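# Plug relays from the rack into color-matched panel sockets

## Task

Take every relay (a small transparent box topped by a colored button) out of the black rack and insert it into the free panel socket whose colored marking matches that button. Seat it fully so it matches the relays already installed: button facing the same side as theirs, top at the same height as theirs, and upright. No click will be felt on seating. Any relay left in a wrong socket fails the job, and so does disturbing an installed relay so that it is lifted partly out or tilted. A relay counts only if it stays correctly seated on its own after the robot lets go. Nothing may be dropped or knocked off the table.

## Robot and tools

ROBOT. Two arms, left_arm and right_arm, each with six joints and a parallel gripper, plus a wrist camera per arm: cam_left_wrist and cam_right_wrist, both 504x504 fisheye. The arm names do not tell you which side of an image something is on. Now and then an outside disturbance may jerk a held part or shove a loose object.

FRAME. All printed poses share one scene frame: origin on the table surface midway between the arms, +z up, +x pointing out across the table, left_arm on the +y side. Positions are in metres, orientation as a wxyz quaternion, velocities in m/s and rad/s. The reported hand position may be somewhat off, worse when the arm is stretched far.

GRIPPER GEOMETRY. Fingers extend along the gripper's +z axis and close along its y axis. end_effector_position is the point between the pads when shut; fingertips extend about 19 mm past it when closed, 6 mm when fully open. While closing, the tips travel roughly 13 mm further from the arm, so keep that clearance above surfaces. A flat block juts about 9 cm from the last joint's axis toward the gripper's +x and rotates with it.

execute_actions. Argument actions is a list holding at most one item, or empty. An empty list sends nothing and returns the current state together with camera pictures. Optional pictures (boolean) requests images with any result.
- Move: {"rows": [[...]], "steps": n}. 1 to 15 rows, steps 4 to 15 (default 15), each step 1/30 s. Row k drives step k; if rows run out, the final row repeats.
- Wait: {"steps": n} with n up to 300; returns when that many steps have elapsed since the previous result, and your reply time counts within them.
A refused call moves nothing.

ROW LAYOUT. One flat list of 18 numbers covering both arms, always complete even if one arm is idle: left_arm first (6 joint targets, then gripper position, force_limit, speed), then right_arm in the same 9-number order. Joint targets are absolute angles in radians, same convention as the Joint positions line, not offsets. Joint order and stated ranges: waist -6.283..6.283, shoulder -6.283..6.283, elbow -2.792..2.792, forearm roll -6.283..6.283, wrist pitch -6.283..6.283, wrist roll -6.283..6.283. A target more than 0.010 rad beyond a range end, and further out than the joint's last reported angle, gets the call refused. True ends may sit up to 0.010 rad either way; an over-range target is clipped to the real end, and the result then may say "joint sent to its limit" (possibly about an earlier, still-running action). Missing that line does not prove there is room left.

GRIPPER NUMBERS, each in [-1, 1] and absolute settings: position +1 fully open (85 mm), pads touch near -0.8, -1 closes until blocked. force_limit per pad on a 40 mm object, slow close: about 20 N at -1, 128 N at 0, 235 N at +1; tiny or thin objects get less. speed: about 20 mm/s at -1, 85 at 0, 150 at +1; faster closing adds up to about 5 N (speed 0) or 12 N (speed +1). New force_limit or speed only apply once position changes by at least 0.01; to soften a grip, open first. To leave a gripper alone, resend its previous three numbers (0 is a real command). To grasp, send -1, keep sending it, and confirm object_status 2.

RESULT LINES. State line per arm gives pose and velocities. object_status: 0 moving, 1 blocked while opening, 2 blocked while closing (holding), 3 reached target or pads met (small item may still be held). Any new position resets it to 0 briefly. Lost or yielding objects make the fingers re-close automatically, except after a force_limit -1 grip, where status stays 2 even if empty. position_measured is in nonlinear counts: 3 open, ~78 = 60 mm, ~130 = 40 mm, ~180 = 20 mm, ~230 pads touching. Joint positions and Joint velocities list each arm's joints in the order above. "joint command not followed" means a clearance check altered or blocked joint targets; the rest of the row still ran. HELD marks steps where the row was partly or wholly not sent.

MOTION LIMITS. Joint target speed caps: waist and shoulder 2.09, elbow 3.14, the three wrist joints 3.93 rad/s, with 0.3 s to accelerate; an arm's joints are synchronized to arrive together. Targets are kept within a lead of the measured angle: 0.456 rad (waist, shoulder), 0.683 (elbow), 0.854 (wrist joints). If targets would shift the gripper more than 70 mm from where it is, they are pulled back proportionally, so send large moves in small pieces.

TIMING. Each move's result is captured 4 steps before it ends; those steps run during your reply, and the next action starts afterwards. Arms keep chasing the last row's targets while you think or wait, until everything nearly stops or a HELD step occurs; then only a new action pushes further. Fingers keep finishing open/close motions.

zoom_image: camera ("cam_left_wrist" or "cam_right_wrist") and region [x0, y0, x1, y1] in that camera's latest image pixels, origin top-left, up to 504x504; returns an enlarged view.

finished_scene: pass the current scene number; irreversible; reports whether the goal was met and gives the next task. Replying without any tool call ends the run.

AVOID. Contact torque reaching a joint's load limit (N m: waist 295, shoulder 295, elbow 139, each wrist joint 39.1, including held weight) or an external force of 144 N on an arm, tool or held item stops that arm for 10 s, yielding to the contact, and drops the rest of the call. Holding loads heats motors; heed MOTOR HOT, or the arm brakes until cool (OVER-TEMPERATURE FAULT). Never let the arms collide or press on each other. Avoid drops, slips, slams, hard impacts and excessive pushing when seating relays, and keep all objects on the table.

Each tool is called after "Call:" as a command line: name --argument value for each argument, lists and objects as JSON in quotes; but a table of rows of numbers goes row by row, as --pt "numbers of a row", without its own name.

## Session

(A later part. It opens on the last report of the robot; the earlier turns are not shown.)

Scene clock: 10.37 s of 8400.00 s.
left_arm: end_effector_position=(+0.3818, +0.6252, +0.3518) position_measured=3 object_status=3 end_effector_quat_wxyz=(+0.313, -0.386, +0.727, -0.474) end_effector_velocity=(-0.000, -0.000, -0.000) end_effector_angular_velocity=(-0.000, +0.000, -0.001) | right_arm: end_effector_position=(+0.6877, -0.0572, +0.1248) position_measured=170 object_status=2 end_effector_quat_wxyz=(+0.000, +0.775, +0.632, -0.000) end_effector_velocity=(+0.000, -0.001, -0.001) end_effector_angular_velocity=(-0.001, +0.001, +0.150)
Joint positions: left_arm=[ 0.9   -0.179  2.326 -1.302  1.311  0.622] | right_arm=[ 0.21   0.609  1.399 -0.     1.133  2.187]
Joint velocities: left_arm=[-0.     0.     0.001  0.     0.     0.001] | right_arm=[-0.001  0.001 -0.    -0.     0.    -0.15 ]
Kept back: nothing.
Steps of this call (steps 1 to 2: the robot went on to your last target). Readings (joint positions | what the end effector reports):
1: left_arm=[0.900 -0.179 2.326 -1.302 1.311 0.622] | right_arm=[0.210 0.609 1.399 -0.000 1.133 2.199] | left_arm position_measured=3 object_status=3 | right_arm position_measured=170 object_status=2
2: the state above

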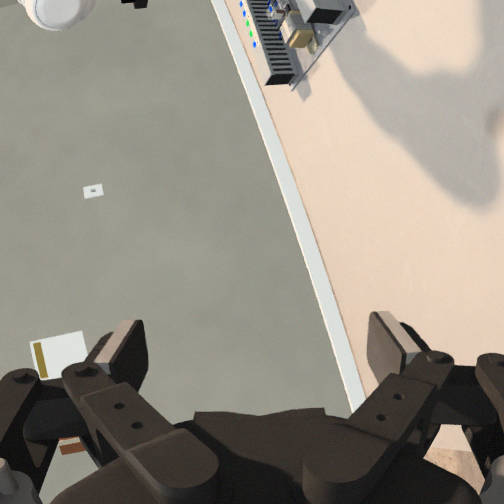

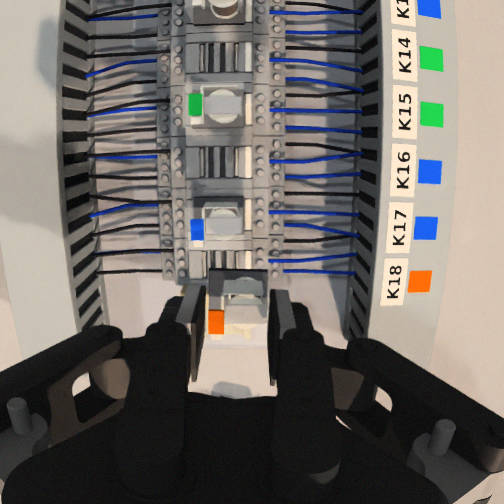

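Call:
execute_actions --actions '[{"rows":[[0.9,-0.179,2.326,-1.302,1.311,0.622,1,0,0,0.2152,0.592,1.4265,0,1.1231,2.1498,-1,-0.3,0],[0.9,-0.179,2.326,-1.302,1.311,0.622,1,0,0,0.2152,0.592,1.4265,0,1.1231,2.1498,-1,-0.3,0],[0.9,-0.179,2.326,-1.302,1.311,0.622,1,0,0,0.2152,0.592,1.4265,0,1.1231,2.1498,-1,-0.3,0],[0.9,-0.179,2.326,-1.302,1.311,0.622,1,0,0,0.2152,0.592,1.4265,0,1.1231,2.1498,-1,-0.3,0],[0.9,-0.179,2.326,-1.302,1.311,0.622,1,0,0,0.2152,0.6042,1.4478,0,1.0896,2.1498,-1,-0.3,0]],"steps":15}]' --pictures true

Scene clock: 11.33 s of 8400.00 s.
left_arm: end_effector_position=(+0.3818, +0.6252, +0.3518) position_measured=3 object_status=3 end_effector_quat_wxyz=(+0.313, -0.386, +0.727, -0.474) end_effector_velocity=(+0.000, -0.000, -0.000) end_effector_angular_velocity=(+0.001, -0.000, -0.001) | right_arm: end_effector_position=(+0.6734, -0.0583, +0.1047) position_measured=170 object_status=2 end_effector_quat_wxyz=(-0.000, +0.761, +0.648, -0.000) end_effector_velocity=(+0.001, +0.001, +0.001) end_effector_angular_velocity=(+0.002, -0.005, +0.000)
Joint positions: left_arm=[ 0.9   -0.179  2.326 -1.302  1.311  0.622] | right_arm=[0.215 0.604 1.448 0.    1.09  2.15 ]
Joint velocities: left_arm=[-0.     0.    -0.     0.    -0.     0.001] | right_arm=[ 0.    -0.001 -0.     0.    -0.003 -0.   ]
Steps of this call (steps 1 to 18: the robot went on to your last target; steps 19 to 29: the first 11 steps of this action). Readings (joint positions | what the end effector reports):
19: left_arm=[0.900 -0.179 2.326 -1.302 1.311 0.622] | right_arm=[0.210 0.609 1.399 0.000 1.133 2.184] | left_arm position_measured=3 object_status=3 | right_arm position_measured=170 object_status=2
20: left_arm=[0.900 -0.179 2.326 -1.302 1.311 0.622] | right_arm=[0.211 0.606 1.405 0.000 1.132 2.177] | left_arm position_measured=3 object_status=3 | right_arm position_measured=170 object_status=2
22: left_arm=[0.900 -0.179 2.326 -1.302 1.311 0.622] | right_arm=[0.215 0.594 1.424 0.000 1.125 2.152] | left_arm position_measured=3 object_status=3 | right_arm position_measured=170 object_status=2
26: left_arm=[0.900 -0.179 2.326 -1.302 1.311 0.622] | right_arm=[0.215 0.604 1.447 0.000 1.092 2.150] | left_arm position_measured=3 object_status=3 | right_arm position_measured=170 object_status=2
29: the state above

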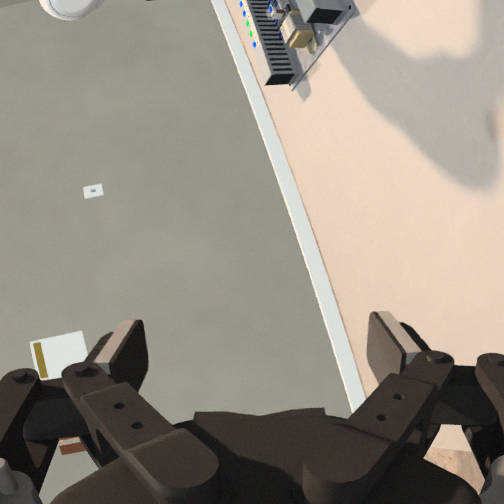

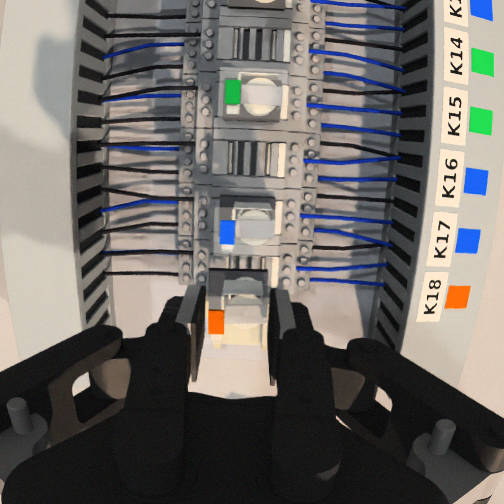

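Call:
execute_actions --actions '[{"rows":[[0.9,-0.179,2.326,-1.302,1.311,0.622,1,0,0,0.2137,0.6071,1.4432,0,1.0913,2.1483,-1,-0.3,0],[0.9,-0.179,2.326,-1.302,1.311,0.622,1,0,0,0.2137,0.6071,1.4432,0,1.0913,2.1483,-1,-0.3,0],[0.9,-0.179,2.326,-1.302,1.311,0.622,1,0,0,0.2137,0.6107,1.4468,0,1.0841,2.1483,-1,-0.3,0],[0.9,-0.179,2.326,-1.302,1.311,0.622,1,0,0,0.2137,0.6107,1.4468,0,1.0841,2.1483,-1,-0.3,0],[0.9,-0.179,2.326,-1.302,1.311,0.622,1,0,0,0.2137,0.6144,1.4505,0,1.0767,2.1483,-1,-0.3,0]],"steps":13}]' --pictures true

Scene clock: 11.93 s of 8400.00 s.
left_arm: end_effector_position=(+0.3818, +0.6252, +0.3518) position_measured=3 object_status=3 end_effector_quat_wxyz=(+0.313, -0.386, +0.727, -0.474) end_effector_velocity=(-0.000, -0.001, -0.001) end_effector_angular_velocity=(-0.000, +0.001, -0.001) | right_arm: end_effector_position=(+0.6755, -0.0588, +0.0950) position_measured=170 object_status=2 end_effector_quat_wxyz=(-0.000, +0.761, +0.648, -0.000) end_effector_velocity=(+0.001, -0.001, -0.000) end_effector_angular_velocity=(+0.001, -0.004, -0.001)
Joint positions: left_arm=[ 0.9   -0.179  2.326 -1.302  1.311  0.622] | right_arm=[0.214 0.614 1.45  0.    1.077 2.148]
Joint velocities: left_arm=[-0.001  0.     0.001  0.    -0.     0.   ] | right_arm=[-0.001  0.     0.    -0.001 -0.004 -0.   ]
Steps of this call (steps 1 to 4: the last 4 steps of your previous action; steps 5 to 9: the robot went on to your last target; steps 10 to 18: the first 9 steps of this action). Readings (joint positions | what the end effector reports):
10: left_arm=[0.900 -0.179 2.326 -1.302 1.311 0.622] | right_arm=[0.215 0.604 1.448 0.000 1.090 2.150] | left_arm position_measured=3 object_status=3 | right_arm position_measured=170 object_status=2
11: left_arm=[0.900 -0.179 2.326 -1.302 1.311 0.622] | right_arm=[0.214 0.605 1.446 0.000 1.090 2.149] | left_arm position_measured=3 object_status=3 | right_arm position_measured=170 object_status=2
13: left_arm=[0.900 -0.179 2.326 -1.302 1.311 0.622] | right_arm=[0.214 0.608 1.445 0.000 1.088 2.148] | left_arm position_measured=3 object_status=3 | right_arm position_measured=170 object_status=2
17: left_arm=[0.900 -0.179 2.326 -1.302 1.311 0.622] | right_arm=[0.214 0.614 1.450 0.000 1.077 2.148] | left_arm position_measured=3 object_status=3 | right_arm position_measured=170 object_status=2
18: the state above

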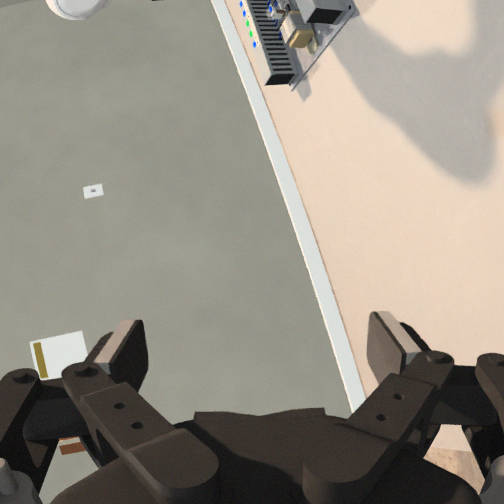

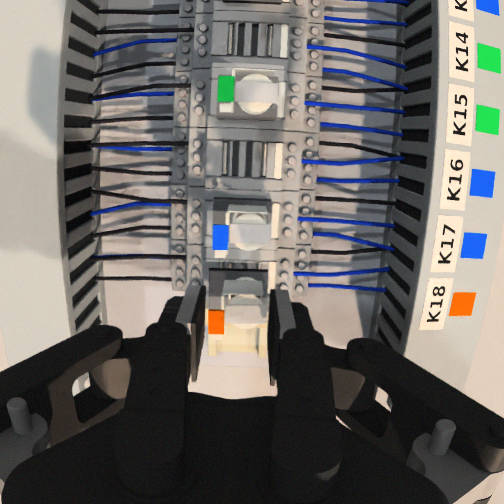

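Call:
zoom_image --camera "cam_right_wrist" --region '[170,190,310,350]'

Region (170, 190, 310, 350) of cam_right_wrist's 504x504 image, scaled by 3.150, with more detail than that image has; it fills the left 441 columns of this view, and the rest is white.

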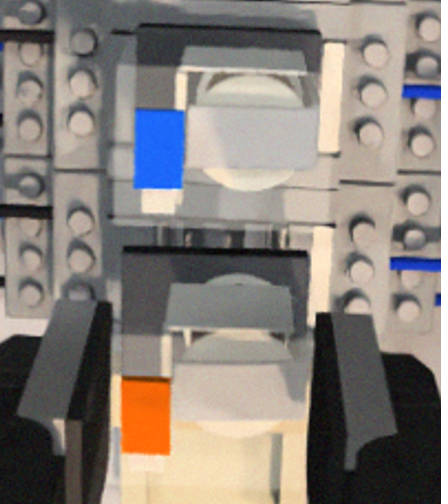

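Call:
execute_actions --actions '[{"rows":[[0.9,-0.179,2.326,-1.302,1.311,0.622,1,0,0,0.2137,0.6157,1.4516,0,1.0743,2.1483,-1,-0.3,0],[0.9,-0.179,2.326,-1.302,1.311,0.622,1,0,0,0.2137,0.6170,1.4527,0,1.0719,2.1483,-1,-0.3,0],[0.9,-0.179,2.326,-1.302,1.311,0.622,1,0,0,0.2137,0.6183,1.4538,0,1.0695,2.1483,-1,-0.3,0],[0.9,-0.179,2.326,-1.302,1.311,0.622,1,0,0,0.2137,0.6195,1.4549,0,1.0672,2.1483,-1,-0.3,0],[0.9,-0.179,2.326,-1.302,1.311,0.622,1,0,0,0.2137,0.6205,1.4558,0,1.0653,2.1483,-1,-0.3,0],[0.9,-0.179,2.326,-1.302,1.311,0.622,1,0,0,0.2137,0.6213,1.4564,0,1.0639,2.1483,-1,-0.3,0],[0.9,-0.179,2.326,-1.302,1.311,0.622,1,0,0,0.2137,0.6221,1.4571,0,1.0624,2.1483,-1,-0.3,0],[0.9,-0.179,2.326,-1.302,1.311,0.622,1,0,0,0.2137,0.6229,1.4578,0,1.0609,2.1483,-1,-0.3,0],[0.9,-0.179,2.326,-1.302,1.311,0.622,1,0,0,0.2137,0.6237,1.4585,0,1.0594,2.1483,-1,-0.3,0],[0.9,-0.179,2.326,-1.302,1.311,0.622,1,0,0,0.2137,0.6245,1.4592,0,1.0579,2.1483,-1,-0.3,0],[0.9,-0.179,2.326,-1.302,1.311,0.622,1,0,0,0.2137,0.6253,1.4599,0,1.0564,2.1483,-1,-0.3,0],[0.9,-0.179,2.326,-1.302,1.311,0.622,1,0,0,0.2137,0.6263,1.4607,0,1.0546,2.1483,-1,-0.3,0],[0.9,-0.179,2.326,-1.302,1.311,0.622,1,0,0,0.2137,0.6273,1.4616,0,1.0528,2.1483,-1,-0.3,0]],"steps":15}]'

Call:
execute_actions --actions '[{"steps":6}]' --pictures true

Scene clock: 12.83 s of 8400.00 s.
left_arm: end_effector_position=(+0.3818, +0.6252, +0.3518) position_measured=3 object_status=3 end_effector_quat_wxyz=(+0.313, -0.386, +0.727, -0.474) end_effector_velocity=(+0.000, -0.001, +0.000) end_effector_angular_velocity=(-0.001, -0.000, -0.003) | right_arm: end_effector_position=(+0.6759, -0.0585, +0.0835) position_measured=170 object_status=2 end_effector_quat_wxyz=(+0.000, +0.761, +0.648, +0.001) end_effector_velocity=(-0.001, -0.000, -0.030) end_effector_angular_velocity=(+0.001, +0.001, -0.001)
Joint positions: left_arm=[ 0.9   -0.179  2.326 -1.302  1.311  0.622] | right_arm=[0.214 0.623 1.458 0.    1.059 2.148]
Joint velocities: left_arm=[-0.002 -0.     0.    -0.     0.002 -0.   ] | right_arm=[-0.     0.023  0.022  0.001 -0.044 -0.   ]
Steps of this call (steps 1 to 4: the last 4 steps of your previous action; steps 5 to 15: the robot went on to your last target; step 16: nothing new was sent; steps 17 to 27: the first 11 steps of this action). Readings (joint positions | what the end effector reports):
17: left_arm=[0.900 -0.179 2.326 -1.302 1.311 0.622] | right_arm=[0.214 0.614 1.451 0.000 1.077 2.148] | left_arm position_measured=3 object_status=3 | right_arm position_measured=170 object_status=2
18: left_arm=[0.900 -0.179 2.326 -1.302 1.311 0.622] | right_arm=[0.214 0.615 1.451 0.000 1.075 2.148] | left_arm position_measured=3 object_status=3 | right_arm position_measured=170 object_status=2
20: left_arm=[0.900 -0.179 2.326 -1.302 1.311 0.622] | right_arm=[0.214 0.618 1.453 0.000 1.071 2.148] | left_arm position_measured=3 object_status=3 | right_arm position_measured=170 object_status=2
24: left_arm=[0.900 -0.179 2.326 -1.302 1.311 0.622] | right_arm=[0.214 0.621 1.456 0.000 1.063 2.148] | left_arm position_measured=3 object_status=3 | right_arm position_measured=170 object_status=2
27: the state above

Scene clock: 23.00 s of 8400.00 s.
left_arm: end_effector_position=(+0.3818, +0.6252, +0.3518) position_measured=3 object_status=3 end_effector_quat_wxyz=(+0.313, -0.386, +0.727, -0.474) end_effector_velocity=(+0.000, +0.000, +0.000) end_effector_angular_velocity=(+0.000, -0.000, +0.000) | right_arm: end_effector_position=(+0.6772, -0.0572, +0.0820) position_measured=170 object_status=2 end_effector_quat_wxyz=(+0.000, +0.761, +0.648, +0.003) end_effector_velocity=(+0.000, -0.000, +0.001) end_effector_angular_velocity=(+0.000, -0.001, -0.000)
Joint positions: left_arm=[ 0.9   -0.179  2.326 -1.302  1.311  0.622] | right_arm=[0.214 0.625 1.458 0.002 1.053 2.148]
Joint velocities: left_arm=[ 0.     0.    -0.001  0.    -0.    -0.001] | right_arm=[-0.    -0.001  0.     0.    -0.    -0.   ]
FORCE FAULT: contact force on the right arm reached its limit, and that arm stopped for 10 seconds. The contact can be on any part of that arm, not only on its tool. That arm's remaining commands of this call were not run. That arm holds still and accepts commands again. Move the arm away from the contact; if what it grips holds it there, let go first. Pushing or pulling that hard again can fault the arm again.
Kept back: nothing.
The stop of the right arm began at step 5 of this call (marked STOPPED below). From that step on that arm followed nothing that you had sent. Nothing is kept back now, and the robot has no last target.
Steps of this call (steps 1 to 4: the last 4 steps of your previous action; steps 5 to 6: the robot went on to your last target; steps 7 to 305: the stop continued). Readings (joint positions | what the end effector reports):
1: left_arm=[0.900 -0.179 2.326 -1.302 1.311 0.622] | right_arm=[0.214 0.624 1.459 0.000 1.057 2.148] | left_arm position_measured=3 object_status=3 | right_arm position_measured=170 object_status=2
2: left_arm=[0.900 -0.179 2.326 -1.302 1.311 0.622] | right_arm=[0.214 0.625 1.460 0.000 1.055 2.148] | left_arm position_measured=3 object_status=3 | right_arm position_measured=170 object_status=2
4: left_arm=[0.900 -0.179 2.326 -1.302 1.311 0.622] | right_arm=[0.214 0.626 1.461 0.000 1.053 2.148] | left_arm position_measured=3 object_status=3 | right_arm position_measured=170 object_status=2
5: left_arm=[0.900 -0.179 2.326 -1.302 1.311 0.622] | right_arm=[0.214 0.625 1.459 0.001 1.053 2.148] | left_arm position_measured=3 object_status=3 | right_arm position_measured=170 object_status=2 STOPPED (the right arm)
8: left_arm=[0.900 -0.179 2.326 -1.302 1.311 0.622] | right_arm=[0.214 0.625 1.458 0.002 1.053 2.148] | left_arm position_measured=3 object_status=3 | right_arm position_measured=170 object_status=2
305: the state above

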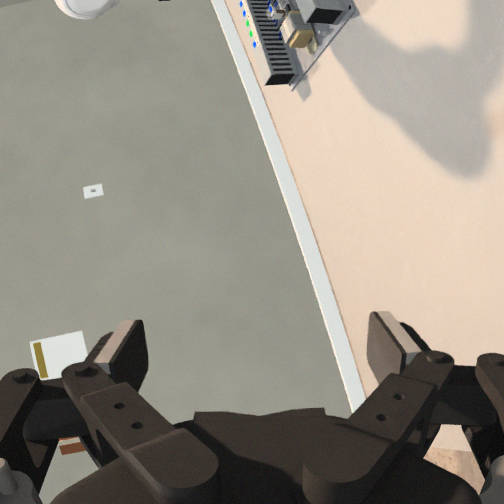

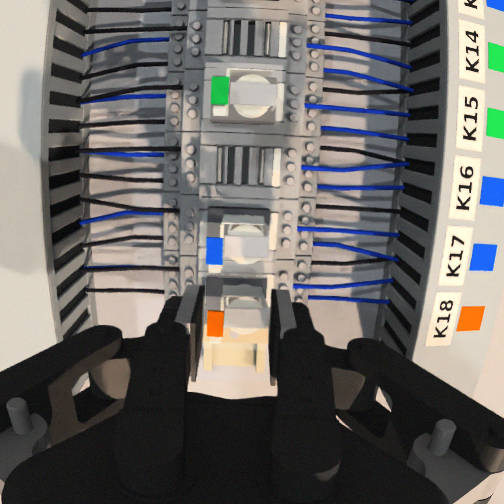

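Call:
execute_actions --actions '[{"rows":[[0.9,-0.179,2.326,-1.302,1.311,0.622,1,0,0,0.214,0.624,1.457,0,1.056,2.148,0,0,0.5],[0.9,-0.179,2.326,-1.302,1.311,0.622,1,0,0,0.214,0.624,1.457,0,1.056,2.148,0,0,0.5],[0.9,-0.179,2.326,-1.302,1.311,0.622,1,0,0,0.214,0.624,1.457,0,1.056,2.148,0,0,0.5],[0.9,-0.179,2.326,-1.302,1.311,0.622,1,0,0,0.214,0.624,1.457,0,1.056,2.148,0,0,0.5],[0.9,-0.179,2.326,-1.302,1.311,0.622,1,0,0,0.214,0.624,1.457,0,1.056,2.148,0,0,0.5],[0.9,-0.179,2.326,-1.302,1.311,0.622,1,0,0,0.214,0.624,1.457,0,1.056,2.148,0,0,0.5],[0.9,-0.179,2.326,-1.302,1.311,0.622,1,0,0,0.214,0.624,1.457,0,1.056,2.148,0,0,0.5],[0.9,-0.179,2.326,-1.302,1.311,0.622,1,0,0,0.2137,0.6144,1.4505,0,1.0767,2.1483,0,0,0.5]],"steps":15}]' --pictures true

Scene clock: 24.93 s of 8400.00 s.
left_arm: end_effector_position=(+0.3818, +0.6252, +0.3518) position_measured=3 object_status=3 end_effector_quat_wxyz=(+0.313, -0.386, +0.727, -0.474) end_effector_velocity=(-0.000, +0.001, -0.000) end_effector_angular_velocity=(+0.000, +0.001, +0.003) | right_arm: end_effector_position=(+0.6761, -0.0586, +0.0950) position_measured=129 object_status=0 end_effector_quat_wxyz=(+0.000, +0.761, +0.648, +0.001) end_effector_velocity=(-0.009, -0.004, +0.023) end_effector_angular_velocity=(-0.006, +0.014, +0.000)
Joint positions: left_arm=[ 0.9   -0.179  2.326 -1.302  1.311  0.622] | right_arm=[ 0.214  0.614  1.45  -0.     1.076  2.148]
Joint velocities: left_arm=[ 0.002  0.    -0.    -0.    -0.001 -0.   ] | right_arm=[ 0.    -0.026 -0.002 -0.     0.043 -0.   ]
Steps of this call (steps 1 to 47: nothing new was sent; steps 48 to 58: the first 11 steps of this action). Readings (joint positions | what the end effector reports):
48: left_arm=[0.900 -0.179 2.326 -1.302 1.311 0.622] | right_arm=[0.214 0.625 1.458 0.002 1.053 2.148] | left_arm position_measured=3 object_status=3 | right_arm position_measured=170 object_status=0
49: left_arm=[0.900 -0.179 2.326 -1.302 1.311 0.622] | right_arm=[0.214 0.625 1.458 0.001 1.054 2.148] | left_arm position_measured=3 object_status=3 | right_arm position_measured=170 object_status=0
51: left_arm=[0.900 -0.179 2.326 -1.302 1.311 0.622] | right_arm=[0.214 0.624 1.457 0.000 1.055 2.148] | left_arm position_measured=3 object_status=3 | right_arm position_measured=157 object_status=0
55: left_arm=[0.900 -0.179 2.326 -1.302 1.311 0.622] | right_arm=[0.214 0.624 1.457 0.000 1.056 2.148] | left_arm position_measured=3 object_status=3 | right_arm position_measured=131 object_status=0
58: the state above

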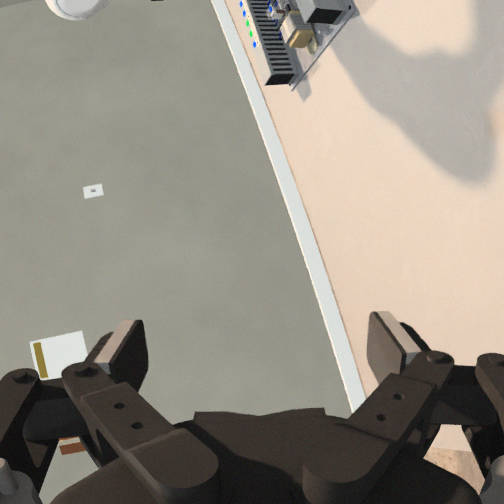

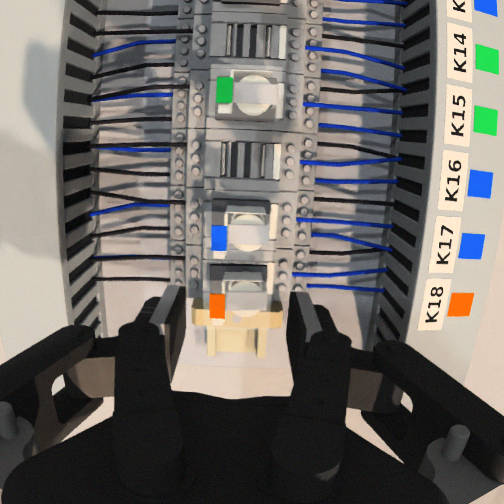

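Call:
execute_actions --actions '[{"rows":[[0.9,-0.179,2.326,-1.302,1.311,0.622,1,0,0,0.2137,0.590,1.425,0,1.1266,2.1483,1,0,0.5],[0.9,-0.179,2.326,-1.302,1.311,0.622,1,0,0,0.2137,0.590,1.425,0,1.1266,2.1483,1,0,0.5],[0.9,-0.179,2.326,-1.302,1.311,0.622,1,0,0,0.2137,0.590,1.425,0,1.1266,2.1483,1,0,0.5],[0.9,-0.179,2.326,-1.302,1.311,0.622,1,0,0,0.2137,0.590,1.425,0,1.1266,2.1483,1,0,0.5],[0.9,-0.179,2.326,-1.302,1.311,0.622,1,0,0,0.2288,0.6022,1.4014,0,1.138,3.7334,1,0,0.5]],"steps":15}]'

Call:
execute_actions --actions '[{"rows":[[0.9,-0.179,2.326,-1.302,1.311,0.622,1,0,0,0.2288,0.6022,1.4014,0,1.138,3.7334,1,0,0.5],[0.9,-0.179,2.326,-1.302,1.311,0.622,1,0,0,0.2288,0.6022,1.4014,0,1.138,3.7334,1,0,0.5],[0.9,-0.179,2.326,-1.302,1.311,0.622,1,0,0,0.2288,0.6022,1.4014,0,1.138,3.7334,1,0,0.5],[0.9,-0.179,2.326,-1.302,1.311,0.622,1,0,0,0.2288,0.6022,1.4014,0,1.138,3.7334,1,0,0.5],[0.9,-0.179,2.326,-1.302,1.311,0.622,1,0,0,0.2288,0.62,1.4207,0,1.1009,3.7334,1,0,0.5]],"steps":15}]' --pictures true

Scene clock: 25.80 s of 8400.00 s.
left_arm: end_effector_position=(+0.3818, +0.6252, +0.3518) position_measured=3 object_status=3 end_effector_quat_wxyz=(+0.313, -0.386, +0.727, -0.474) end_effector_velocity=(+0.000, -0.000, +0.000) end_effector_angular_velocity=(+0.001, -0.001, -0.001) | right_arm: end_effector_position=(+0.6766, -0.0541, +0.1274) position_measured=45 object_status=0 end_effector_quat_wxyz=(-0.000, +0.839, +0.544, -0.002) end_effector_velocity=(+0.012, +0.047, +0.009) end_effector_angular_velocity=(-0.004, -0.014, -2.522)
Joint positions: left_arm=[ 0.9   -0.179  2.326 -1.302  1.311  0.622] | right_arm=[0.218 0.596 1.416 0.    1.133 2.412]
Joint velocities: left_arm=[-0.001 -0.    -0.    -0.     0.     0.001] | right_arm=[ 0.045  0.036 -0.077 -0.001  0.031  2.567]
Steps of this call (steps 1 to 4: the last 4 steps of your previous action; steps 5 to 15: the robot went on to your last target; steps 16 to 26: the first 11 steps of this action). Readings (joint positions | what the end effector reports):
16: left_arm=[0.900 -0.179 2.326 -1.302 1.311 0.622] | right_arm=[0.214 0.614 1.450 -0.000 1.077 2.148] | left_arm position_measured=3 object_status=3 | right_arm position_measured=129 object_status=0
17: left_arm=[0.900 -0.179 2.326 -1.302 1.311 0.622] | right_arm=[0.214 0.612 1.448 -0.000 1.084 2.148] | left_arm position_measured=3 object_status=3 | right_arm position_measured=128 object_status=0
19: left_arm=[0.900 -0.179 2.326 -1.302 1.311 0.622] | right_arm=[0.214 0.594 1.428 0.000 1.119 2.148] | left_arm position_measured=3 object_status=3 | right_arm position_measured=115 object_status=0
23: left_arm=[0.900 -0.179 2.326 -1.302 1.311 0.622] | right_arm=[0.215 0.592 1.423 0.000 1.129 2.216] | left_arm position_measured=3 object_status=3 | right_arm position_measured=76 object_status=0
26: the state above

Scene clock: 26.30 s of 8400.00 s.
left_arm: end_effector_position=(+0.3818, +0.6252, +0.3518) position_measured=3 object_status=3 end_effector_quat_wxyz=(+0.313, -0.386, +0.727, -0.474) end_effector_velocity=(+0.000, -0.000, +0.000) end_effector_angular_velocity=(-0.001, +0.000, -0.000) | right_arm: end_effector_position=(+0.6776, -0.0438, +0.1046) position_measured=3 object_status=3 end_effector_quat_wxyz=(+0.000, +0.997, -0.078, -0.001) end_effector_velocity=(+0.004, +0.003, -0.045) end_effector_angular_velocity=(+0.001, -0.003, -0.136)
Joint positions: left_arm=[ 0.9   -0.179  2.326 -1.302  1.311  0.622] | right_arm=[ 0.229  0.62   1.421 -0.     1.102  3.731]
Joint velocities: left_arm=[-0.     0.    -0.     0.    -0.    -0.001] | right_arm=[ 0.001  0.039  0.022  0.    -0.065  0.137]
Steps of this call (steps 1 to 4: the last 4 steps of your previous action; steps 5 to 15: the first 11 steps of this action). Readings (joint positions | what the end effector reports):
5: left_arm=[0.900 -0.179 2.326 -1.302 1.311 0.622] | right_arm=[0.225 0.600 1.406 0.000 1.136 2.992] | left_arm position_measured=3 object_status=3 | right_arm position_measured=6 object_status=0
6: left_arm=[0.900 -0.179 2.326 -1.302 1.311 0.622] | right_arm=[0.226 0.601 1.405 0.000 1.137 3.117] | left_arm position_measured=3 object_status=3 | right_arm position_measured=5 object_status=0
8: left_arm=[0.900 -0.179 2.326 -1.302 1.311 0.622] | right_arm=[0.227 0.601 1.404 0.000 1.137 3.349] | left_arm position_measured=3 object_status=3 | right_arm position_measured=3 object_status=0
12: left_arm=[0.900 -0.179 2.326 -1.302 1.311 0.622] | right_arm=[0.229 0.606 1.408 0.000 1.129 3.654] | left_arm position_measured=3 object_status=3 | right_arm position_measured=3 object_status=0
15: the state above

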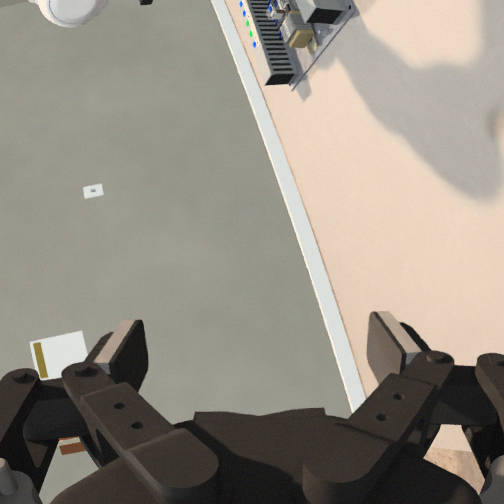

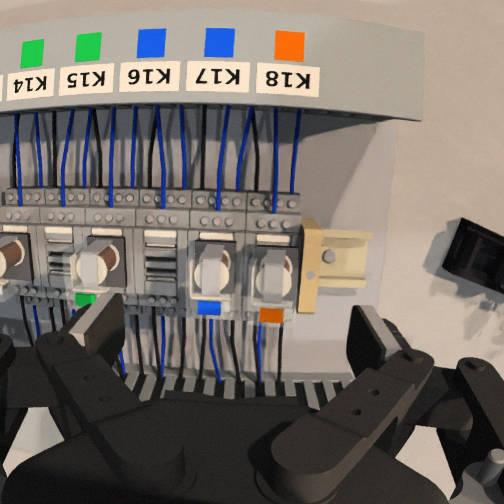

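Call:
zoom_image --camera "cam_right_wrist" --region '[150,200,350,340]'

Region (150, 200, 350, 340) of cam_right_wrist's 504x504 image, scaled by 2.520, with more detail than that image has; it fills the top 353 rows of this view, and the rest is white.

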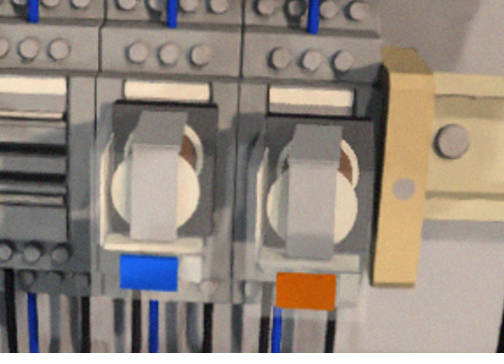

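Call:
execute_actions --actions '[{"rows":[[0.9,-0.179,2.326,-1.302,1.311,0.622,1,0,0,0.2288,0.6022,1.4014,0,1.138,3.7334,0,0,0.5],[0.9,-0.179,2.326,-1.302,1.311,0.622,1,0,0,0.2288,0.6022,1.4014,0,1.138,3.7334,0,0,0.5],[0.9,-0.179,2.326,-1.302,1.311,0.622,1,0,0,0.2288,0.6022,1.4014,0,1.138,3.7334,0,0,0.5],[0.9,-0.179,2.326,-1.302,1.311,0.622,1,0,0,0.2137,0.590,1.425,0,1.1266,2.1483,0,0,0.5]],"steps":15}]'

Call:
execute_actions --actions '[{"rows":[[0.9,-0.179,2.326,-1.302,1.311,0.622,1,0,0,0.2137,0.590,1.425,0,1.1266,2.1483,0,0,0.5],[0.9,-0.179,2.326,-1.302,1.311,0.622,1,0,0,0.2137,0.590,1.425,0,1.1266,2.1483,0,0,0.5],[0.9,-0.179,2.326,-1.302,1.311,0.622,1,0,0,0.2137,0.590,1.425,0,1.1266,2.1483,0,0,0.5],[0.9,-0.179,2.326,-1.302,1.311,0.622,1,0,0,0.2137,0.590,1.425,0,1.1266,2.1483,0,0,0.5],[0.9,-0.179,2.326,-1.302,1.311,0.622,1,0,0,0.2137,0.590,1.425,0,1.1266,2.1483,0,0,0.5],[0.9,-0.179,2.326,-1.302,1.311,0.622,1,0,0,0.2137,0.6144,1.4505,0,1.0767,2.1483,0,0,0.5],[0.9,-0.179,2.326,-1.302,1.311,0.622,1,0,0,0.2137,0.6144,1.4505,0,1.0767,2.1483,0,0,0.5],[0.9,-0.179,2.326,-1.302,1.311,0.622,1,0,0,0.2137,0.6144,1.4505,0,1.0767,2.1483,0,0,0.5],[0.9,-0.179,2.326,-1.302,1.311,0.622,1,0,0,0.2137,0.6144,1.4505,0,1.0767,2.1483,0,0,0.5],[0.9,-0.179,2.326,-1.302,1.311,0.622,1,0,0,0.2137,0.6245,1.4592,0,1.0579,2.1483,0,0,0.5]],"steps":15}]'

Call:
execute_actions --actions '[{"steps":6}]' --pictures true

Scene clock: 27.73 s of 8400.00 s.
left_arm: end_effector_position=(+0.3818, +0.6252, +0.3518) position_measured=3 object_status=3 end_effector_quat_wxyz=(+0.313, -0.386, +0.727, -0.474) end_effector_velocity=(+0.000, -0.001, +0.000) end_effector_angular_velocity=(+0.001, -0.001, -0.002) | right_arm: end_effector_position=(+0.6768, -0.0498, +0.1308) position_measured=86 object_status=0 end_effector_quat_wxyz=(-0.001, +0.996, +0.092, +0.002) end_effector_velocity=(-0.008, -0.050, -0.016) end_effector_angular_velocity=(-0.020, +0.016, +2.911)
Joint positions: left_arm=[ 0.9   -0.179  2.326 -1.302  1.311  0.622] | right_arm=[0.223 0.594 1.413 0.    1.131 3.384]
Joint velocities: left_arm=[-0.001 -0.    -0.     0.     0.001  0.001] | right_arm=[-0.049 -0.023  0.071 -0.001 -0.025 -2.96 ]
Steps of this call (steps 1 to 4: the last 4 steps of your previous action; steps 5 to 15: the robot went on to your last target; steps 16 to 32: nothing new was sent; steps 33 to 43: the first 11 steps of this action). Readings (joint positions | what the end effector reports):
33: left_arm=[0.900 -0.179 2.326 -1.302 1.311 0.622] | right_arm=[0.229 0.620 1.421 0.000 1.101 3.733] | left_arm position_measured=3 object_status=3 | right_arm position_measured=3 object_status=0
34: left_arm=[0.900 -0.179 2.326 -1.302 1.311 0.622] | right_arm=[0.229 0.617 1.418 0.000 1.107 3.733] | left_arm position_measured=3 object_status=3 | right_arm position_measured=4 object_status=0
36: left_arm=[0.900 -0.179 2.326 -1.302 1.311 0.622] | right_arm=[0.229 0.603 1.402 0.000 1.134 3.733] | left_arm position_measured=3 object_status=3 | right_arm position_measured=16 object_status=0
40: left_arm=[0.900 -0.179 2.326 -1.302 1.311 0.622] | right_arm=[0.227 0.597 1.406 0.000 1.134 3.620] | left_arm position_measured=3 object_status=3 | right_arm position_measured=55 object_status=0
43: the state above

Scene clock: 28.23 s of 8400.00 s.
left_arm: end_effector_position=(+0.3818, +0.6252, +0.3518) position_measured=3 object_status=3 end_effector_quat_wxyz=(+0.313, -0.386, +0.727, -0.474) end_effector_velocity=(+0.000, +0.000, -0.000) end_effector_angular_velocity=(+0.000, +0.001, +0.001) | right_arm: end_effector_position=(+0.6754, -0.0590, +0.0903) position_measured=128 object_status=3 end_effector_quat_wxyz=(+0.000, +0.762, +0.648, -0.000) end_effector_velocity=(+0.026, +0.012, -0.194) end_effector_angular_velocity=(+0.029, -0.067, +0.021)
Joint positions: left_arm=[ 0.9   -0.179  2.326 -1.302  1.311  0.622] | right_arm=[ 0.214  0.618  1.454 -0.     1.071  2.149]
Joint velocities: left_arm=[-0.     0.    -0.    -0.    -0.002 -0.   ] | right_arm=[ 0.     0.161  0.117 -0.    -0.351 -0.021]
Steps of this call (steps 1 to 4: the last 4 steps of your previous action; steps 5 to 15: the first 11 steps of this action). Readings (joint positions | what the end effector reports):
5: left_arm=[0.900 -0.179 2.326 -1.302 1.311 0.622] | right_arm=[0.217 0.591 1.421 -0.000 1.128 2.776] | left_arm position_measured=3 object_status=3 | right_arm position_measured=125 object_status=0
6: left_arm=[0.900 -0.179 2.326 -1.302 1.311 0.622] | right_arm=[0.216 0.591 1.422 -0.000 1.128 2.654] | left_arm position_measured=3 object_status=3 | right_arm position_measured=127 object_status=0
8: left_arm=[0.900 -0.179 2.326 -1.302 1.311 0.622] | right_arm=[0.215 0.591 1.423 -0.000 1.127 2.444] | left_arm position_measured=3 object_status=3 | right_arm position_measured=128 object_status=0
12: left_arm=[0.900 -0.179 2.326 -1.302 1.311 0.622] | right_arm=[0.214 0.594 1.429 -0.000 1.118 2.191] | left_arm position_measured=3 object_status=3 | right_arm position_measured=128 object_status=0
15: the state above

Scene clock: 28.43 s of 8400.00 s.
left_arm: end_effector_position=(+0.3818, +0.6252, +0.3518) position_measured=3 object_status=3 end_effector_quat_wxyz=(+0.313, -0.386, +0.727, -0.474) end_effector_velocity=(-0.000, +0.000, -0.000) end_effector_angular_velocity=(+0.001, -0.001, +0.000) | right_arm: end_effector_position=(+0.6757, -0.0588, +0.0821) position_measured=128 object_status=3 end_effector_quat_wxyz=(+0.000, +0.761, +0.648, +0.000) end_effector_velocity=(-0.000, +0.000, -0.000) end_effector_angular_velocity=(-0.000, +0.000, +0.001)
Joint positions: left_arm=[ 0.9   -0.179  2.326 -1.302  1.311  0.622] | right_arm=[ 0.214  0.624  1.459 -0.     1.058  2.148]
Joint velocities: left_arm=[ 0.001  0.     0.    -0.     0.001  0.001] | right_arm=[ 0.     0.001 -0.     0.     0.    -0.001]
Kept back: nothing.
Steps of this call (steps 1 to 4: the last 4 steps of your previous action; steps 5 to 6: the robot went on to your last target). Readings (joint positions | what the end effector reports):
1: left_arm=[0.900 -0.179 2.326 -1.302 1.311 0.622] | right_arm=[0.214 0.622 1.457 -0.000 1.062 2.149] | left_arm position_measured=3 object_status=3 | right_arm position_measured=128 object_status=3
2: left_arm=[0.900 -0.179 2.326 -1.302 1.311 0.622] | right_arm=[0.214 0.624 1.459 -0.000 1.059 2.149] | left_arm position_measured=3 object_status=3 | right_arm position_measured=128 object_status=3
4: left_arm=[0.900 -0.179 2.326 -1.302 1.311 0.622] | right_arm=[0.214 0.624 1.459 -0.000 1.058 2.148] | left_arm position_measured=3 object_status=3 | right_arm position_measured=128 object_status=3
6: the state above

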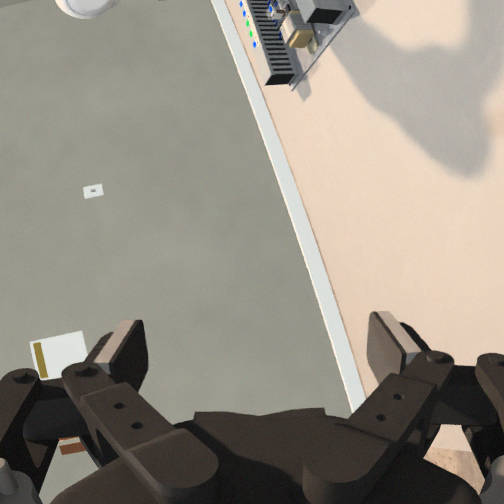

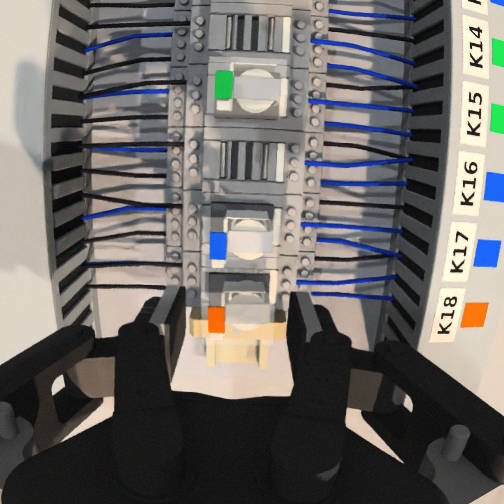

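Call:
execute_actions --actions '[{"rows":[[0.9,-0.179,2.326,-1.302,1.311,0.622,1,0,0,0.2137,0.6213,1.4564,0,1.0639,2.1483,0,0,0.5],[0.9,-0.179,2.326,-1.302,1.311,0.622,1,0,0,0.2137,0.6213,1.4564,0,1.0639,2.1483,0,0,0.5],[0.9,-0.179,2.326,-1.302,1.311,0.622,1,0,0,0.2137,0.6213,1.4564,0,1.0639,2.1483,0,0,0.5],[0.9,-0.179,2.326,-1.302,1.311,0.622,1,0,0,0.2137,0.6213,1.4564,0,1.0639,2.1483,-1,0,0.3]],"steps":15}]'

Call:
execute_actions --actions '[{"steps":10}]' --pictures true

Scene clock: 29.87 s of 8400.00 s.
left_arm: end_effector_position=(+0.3818, +0.6252, +0.3518) position_measured=3 object_status=3 end_effector_quat_wxyz=(+0.313, -0.386, +0.727, -0.474) end_effector_velocity=(-0.000, -0.001, +0.000) end_effector_angular_velocity=(-0.000, -0.000, -0.002) | right_arm: end_effector_position=(+0.6756, -0.0587, +0.0860) position_measured=169 object_status=0 end_effector_quat_wxyz=(-0.000, +0.761, +0.648, -0.000) end_effector_velocity=(+0.000, -0.000, -0.000) end_effector_angular_velocity=(-0.000, +0.000, -0.000)
Joint positions: left_arm=[ 0.9   -0.179  2.326 -1.302  1.311  0.622] | right_arm=[0.214 0.621 1.456 0.    1.064 2.148]
Joint velocities: left_arm=[-0.001 -0.     0.     0.     0.001  0.   ] | right_arm=[-0.  0. -0. -0.  0. -0.]
Steps of this call (steps 1 to 30: the robot went on to your last target; steps 31 to 32: nothing new was sent; steps 33 to 43: the first 11 steps of this action). Readings (joint positions | what the end effector reports):
33: left_arm=[0.900 -0.179 2.326 -1.302 1.311 0.622] | right_arm=[0.214 0.624 1.459 -0.000 1.058 2.148] | left_arm position_measured=3 object_status=3 | right_arm position_measured=128 object_status=3
34: left_arm=[0.900 -0.179 2.326 -1.302 1.311 0.622] | right_arm=[0.214 0.624 1.458 -0.000 1.060 2.148] | left_arm position_measured=3 object_status=3 | right_arm position_measured=128 object_status=3
36: left_arm=[0.900 -0.179 2.326 -1.302 1.311 0.622] | right_arm=[0.214 0.622 1.456 0.000 1.063 2.148] | left_arm position_measured=3 object_status=3 | right_arm position_measured=128 object_status=0
40: left_arm=[0.900 -0.179 2.326 -1.302 1.311 0.622] | right_arm=[0.214 0.622 1.456 0.000 1.064 2.148] | left_arm position_measured=3 object_status=3 | right_arm position_measured=148 object_status=0
43: the state above

Scene clock: 30.20 s of 8400.00 s.
left_arm: end_effector_position=(+0.3818, +0.6252, +0.3518) position_measured=3 object_status=3 end_effector_quat_wxyz=(+0.313, -0.386, +0.727, -0.474) end_effector_velocity=(+0.000, -0.000, -0.000) end_effector_angular_velocity=(+0.002, -0.001, -0.002) | right_arm: end_effector_position=(+0.6756, -0.0587, +0.0861) position_measured=169 object_status=2 end_effector_quat_wxyz=(-0.000, +0.761, +0.648, +0.000) end_effector_velocity=(+0.000, -0.000, +0.000) end_effector_angular_velocity=(-0.000, -0.001, +0.000)
Joint positions: left_arm=[ 0.9   -0.179  2.326 -1.302  1.311  0.622] | right_arm=[0.214 0.621 1.456 0.    1.064 2.148]
Joint velocities: left_arm=[-0.001 -0.    -0.    -0.    -0.001  0.002] | right_arm=[-0. -0. -0. -0.  0. -0.]
Kept back: nothing.
Steps of this call (steps 1 to 4: the last 4 steps of your previous action; steps 5 to 10: the robot went on to your last target). Readings (joint positions | what the end effector reports):
1: left_arm=[0.900 -0.179 2.326 -1.302 1.311 0.622] | right_arm=[0.214 0.621 1.456 0.000 1.064 2.148] | left_arm position_measured=3 object_status=3 | right_arm position_measured=169 object_status=0
2: left_arm=[0.900 -0.179 2.326 -1.302 1.311 0.622] | right_arm=[0.214 0.621 1.456 0.000 1.064 2.148] | left_arm position_measured=3 object_status=3 | right_arm position_measured=169 object_status=0
4: left_arm=[0.900 -0.179 2.326 -1.302 1.311 0.622] | right_arm=[0.214 0.621 1.456 0.000 1.064 2.148] | left_arm position_measured=3 object_status=3 | right_arm position_measured=169 object_status=0
8: left_arm=[0.900 -0.179 2.326 -1.302 1.311 0.622] | right_arm=[0.214 0.621 1.456 0.000 1.064 2.148] | left_arm position_measured=3 object_status=3 | right_arm position_measured=169 object_status=2
10: the state above

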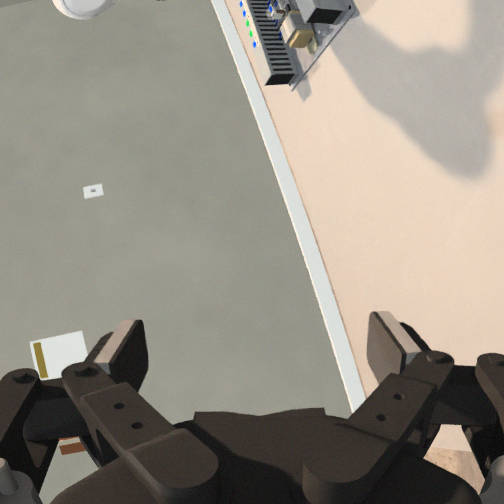

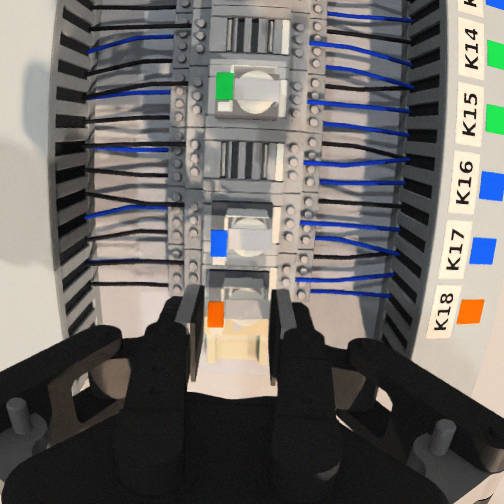

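Call:
execute_actions --actions '[{"rows":[[0.9,-0.179,2.326,-1.302,1.311,0.622,1,0,0,0.2137,0.6216,1.4567,0,1.0633,2.1483,-1,0,0.3],[0.9,-0.179,2.326,-1.302,1.311,0.622,1,0,0,0.2137,0.6219,1.4569,0,1.0628,2.1483,-1,0,0.3],[0.9,-0.179,2.326,-1.302,1.311,0.622,1,0,0,0.2137,0.6222,1.4572,0,1.0622,2.1483,-1,0,0.3],[0.9,-0.179,2.326,-1.302,1.311,0.622,1,0,0,0.2137,0.6225,1.4574,0,1.0617,2.1483,-1,0,0.3],[0.9,-0.179,2.326,-1.302,1.311,0.622,1,0,0,0.2137,0.6228,1.4577,0,1.0611,2.1483,-1,0,0.3],[0.9,-0.179,2.326,-1.302,1.311,0.622,1,0,0,0.2137,0.6231,1.4579,0,1.0606,2.1483,-1,0,0.3],[0.9,-0.179,2.326,-1.302,1.311,0.622,1,0,0,0.2137,0.6234,1.4582,0,1.0600,2.1483,-1,0,0.3],[0.9,-0.179,2.326,-1.302,1.311,0.622,1,0,0,0.2137,0.6237,1.4585,0,1.0594,2.1483,-1,0,0.3]],"steps":14}]' --pictures true

Scene clock: 31.43 s of 8400.00 s.
left_arm: end_effector_position=(+0.3818, +0.6252, +0.3518) position_measured=3 object_status=3 end_effector_quat_wxyz=(+0.313, -0.386, +0.727, -0.474) end_effector_velocity=(+0.000, -0.000, -0.000) end_effector_angular_velocity=(+0.000, -0.000, -0.001) | right_arm: end_effector_position=(+0.6758, -0.0587, +0.0840) position_measured=169 object_status=2 end_effector_quat_wxyz=(+0.000, +0.761, +0.648, +0.001) end_effector_velocity=(+0.000, -0.000, -0.005) end_effector_angular_velocity=(+0.000, -0.001, -0.000)
Joint positions: left_arm=[ 0.9   -0.179  2.326 -1.302  1.311  0.622] | right_arm=[ 0.214  0.623  1.458 -0.     1.06   2.148]
Joint velocities: left_arm=[-0.001  0.     0.    -0.     0.     0.001] | right_arm=[-0.     0.004  0.003 -0.    -0.007  0.   ]
Steps of this call (steps 1 to 15: the robot went on to your last target; steps 16 to 27: nothing new was sent; steps 28 to 37: the first 10 steps of this action). Readings (joint positions | what the end effector reports):
28: left_arm=[0.900 -0.179 2.326 -1.302 1.311 0.622] | right_arm=[0.214 0.621 1.456 -0.000 1.064 2.148] | left_arm position_measured=3 object_status=3 | right_arm position_measured=169 object_status=2
29: left_arm=[0.900 -0.179 2.326 -1.302 1.311 0.622] | right_arm=[0.214 0.621 1.457 -0.000 1.064 2.148] | left_arm position_measured=3 object_status=3 | right_arm position_measured=169 object_status=2
31: left_arm=[0.900 -0.179 2.326 -1.302 1.311 0.622] | right_arm=[0.214 0.621 1.457 -0.000 1.063 2.148] | left_arm position_measured=3 object_status=3 | right_arm position_measured=169 object_status=2
35: left_arm=[0.900 -0.179 2.326 -1.302 1.311 0.622] | right_arm=[0.214 0.622 1.458 -0.000 1.061 2.148] | left_arm position_measured=3 object_status=3 | right_arm position_measured=169 object_status=2
37: the state above

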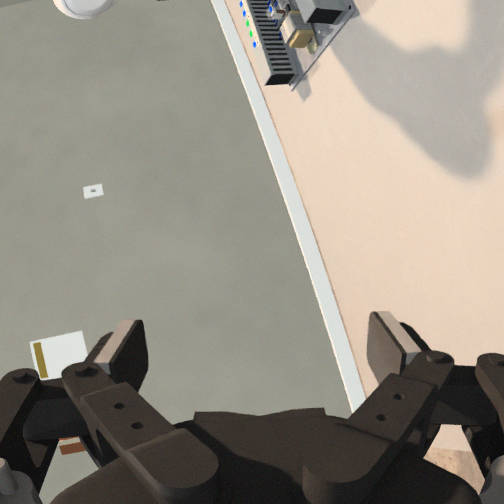

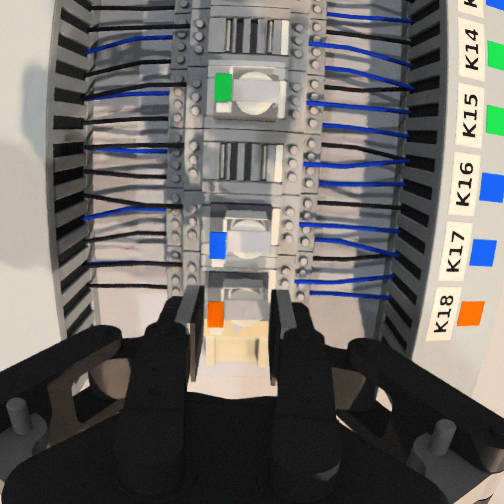

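Call:
execute_actions --actions '[{"rows":[[0.9,-0.179,2.326,-1.302,1.311,0.622,1,0,0,0.2137,0.6239,1.4587,0,1.0590,2.1483,-1,0,0.3],[0.9,-0.179,2.326,-1.302,1.311,0.622,1,0,0,0.2137,0.6241,1.4589,0,1.0586,2.1483,-1,0,0.3],[0.9,-0.179,2.326,-1.302,1.311,0.622,1,0,0,0.2137,0.6243,1.4590,0,1.0583,2.1483,-1,0,0.3]],"steps":10}]' --pictures true

Scene clock: 31.77 s of 8400.00 s.
left_arm: end_effector_position=(+0.3818, +0.6252, +0.3518) position_measured=3 object_status=3 end_effector_quat_wxyz=(+0.313, -0.386, +0.727, -0.474) end_effector_velocity=(+0.000, +0.000, +0.001) end_effector_angular_velocity=(+0.002, -0.001, -0.000) | right_arm: end_effector_position=(+0.6758, -0.0587, +0.0827) position_measured=169 object_status=2 end_effector_quat_wxyz=(+0.000, +0.761, +0.648, +0.000) end_effector_velocity=(-0.001, +0.000, -0.001) end_effector_angular_velocity=(-0.001, +0.002, +0.001)
Joint positions: left_arm=[ 0.9   -0.179  2.326 -1.302  1.311  0.622] | right_arm=[ 0.214  0.624  1.459 -0.     1.058  2.148]
Joint velocities: left_arm=[-0.    -0.    -0.001  0.    -0.     0.001] | right_arm=[ 0.001  0.001  0.001 -0.     0.    -0.   ]
Steps of this call (steps 1 to 4: the last 4 steps of your previous action; steps 5 to 10: the first 6 steps of this action). Readings (joint positions | what the end effector reports):
5: left_arm=[0.900 -0.179 2.326 -1.302 1.311 0.622] | right_arm=[0.214 0.623 1.458 -0.000 1.059 2.148] | left_arm position_measured=3 object_status=3 | right_arm position_measured=169 object_status=2
6: left_arm=[0.900 -0.179 2.326 -1.302 1.311 0.622] | right_arm=[0.214 0.623 1.458 -0.000 1.059 2.148] | left_arm position_measured=3 object_status=3 | right_arm position_measured=169 object_status=2
8: left_arm=[0.900 -0.179 2.326 -1.302 1.311 0.622] | right_arm=[0.214 0.624 1.459 -0.000 1.058 2.148] | left_arm position_measured=3 object_status=3 | right_arm position_measured=169 object_status=2
10: the state above

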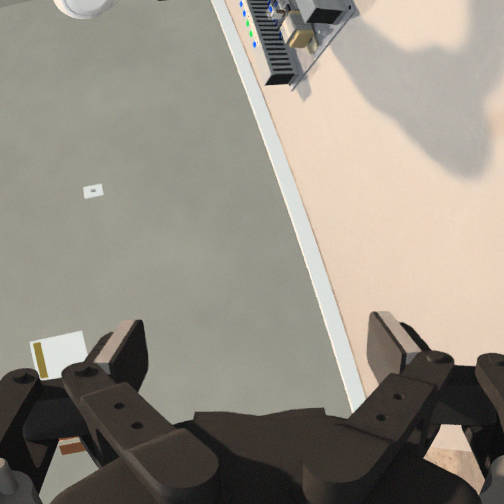

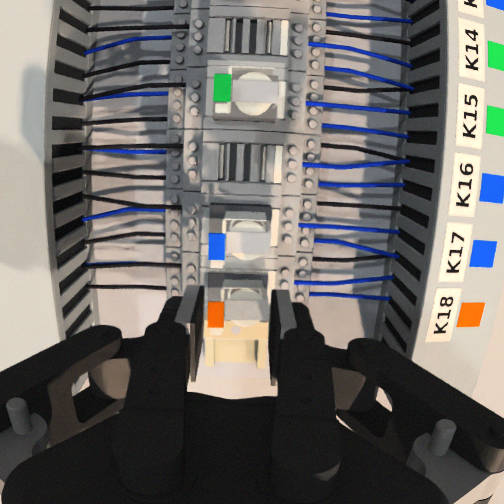

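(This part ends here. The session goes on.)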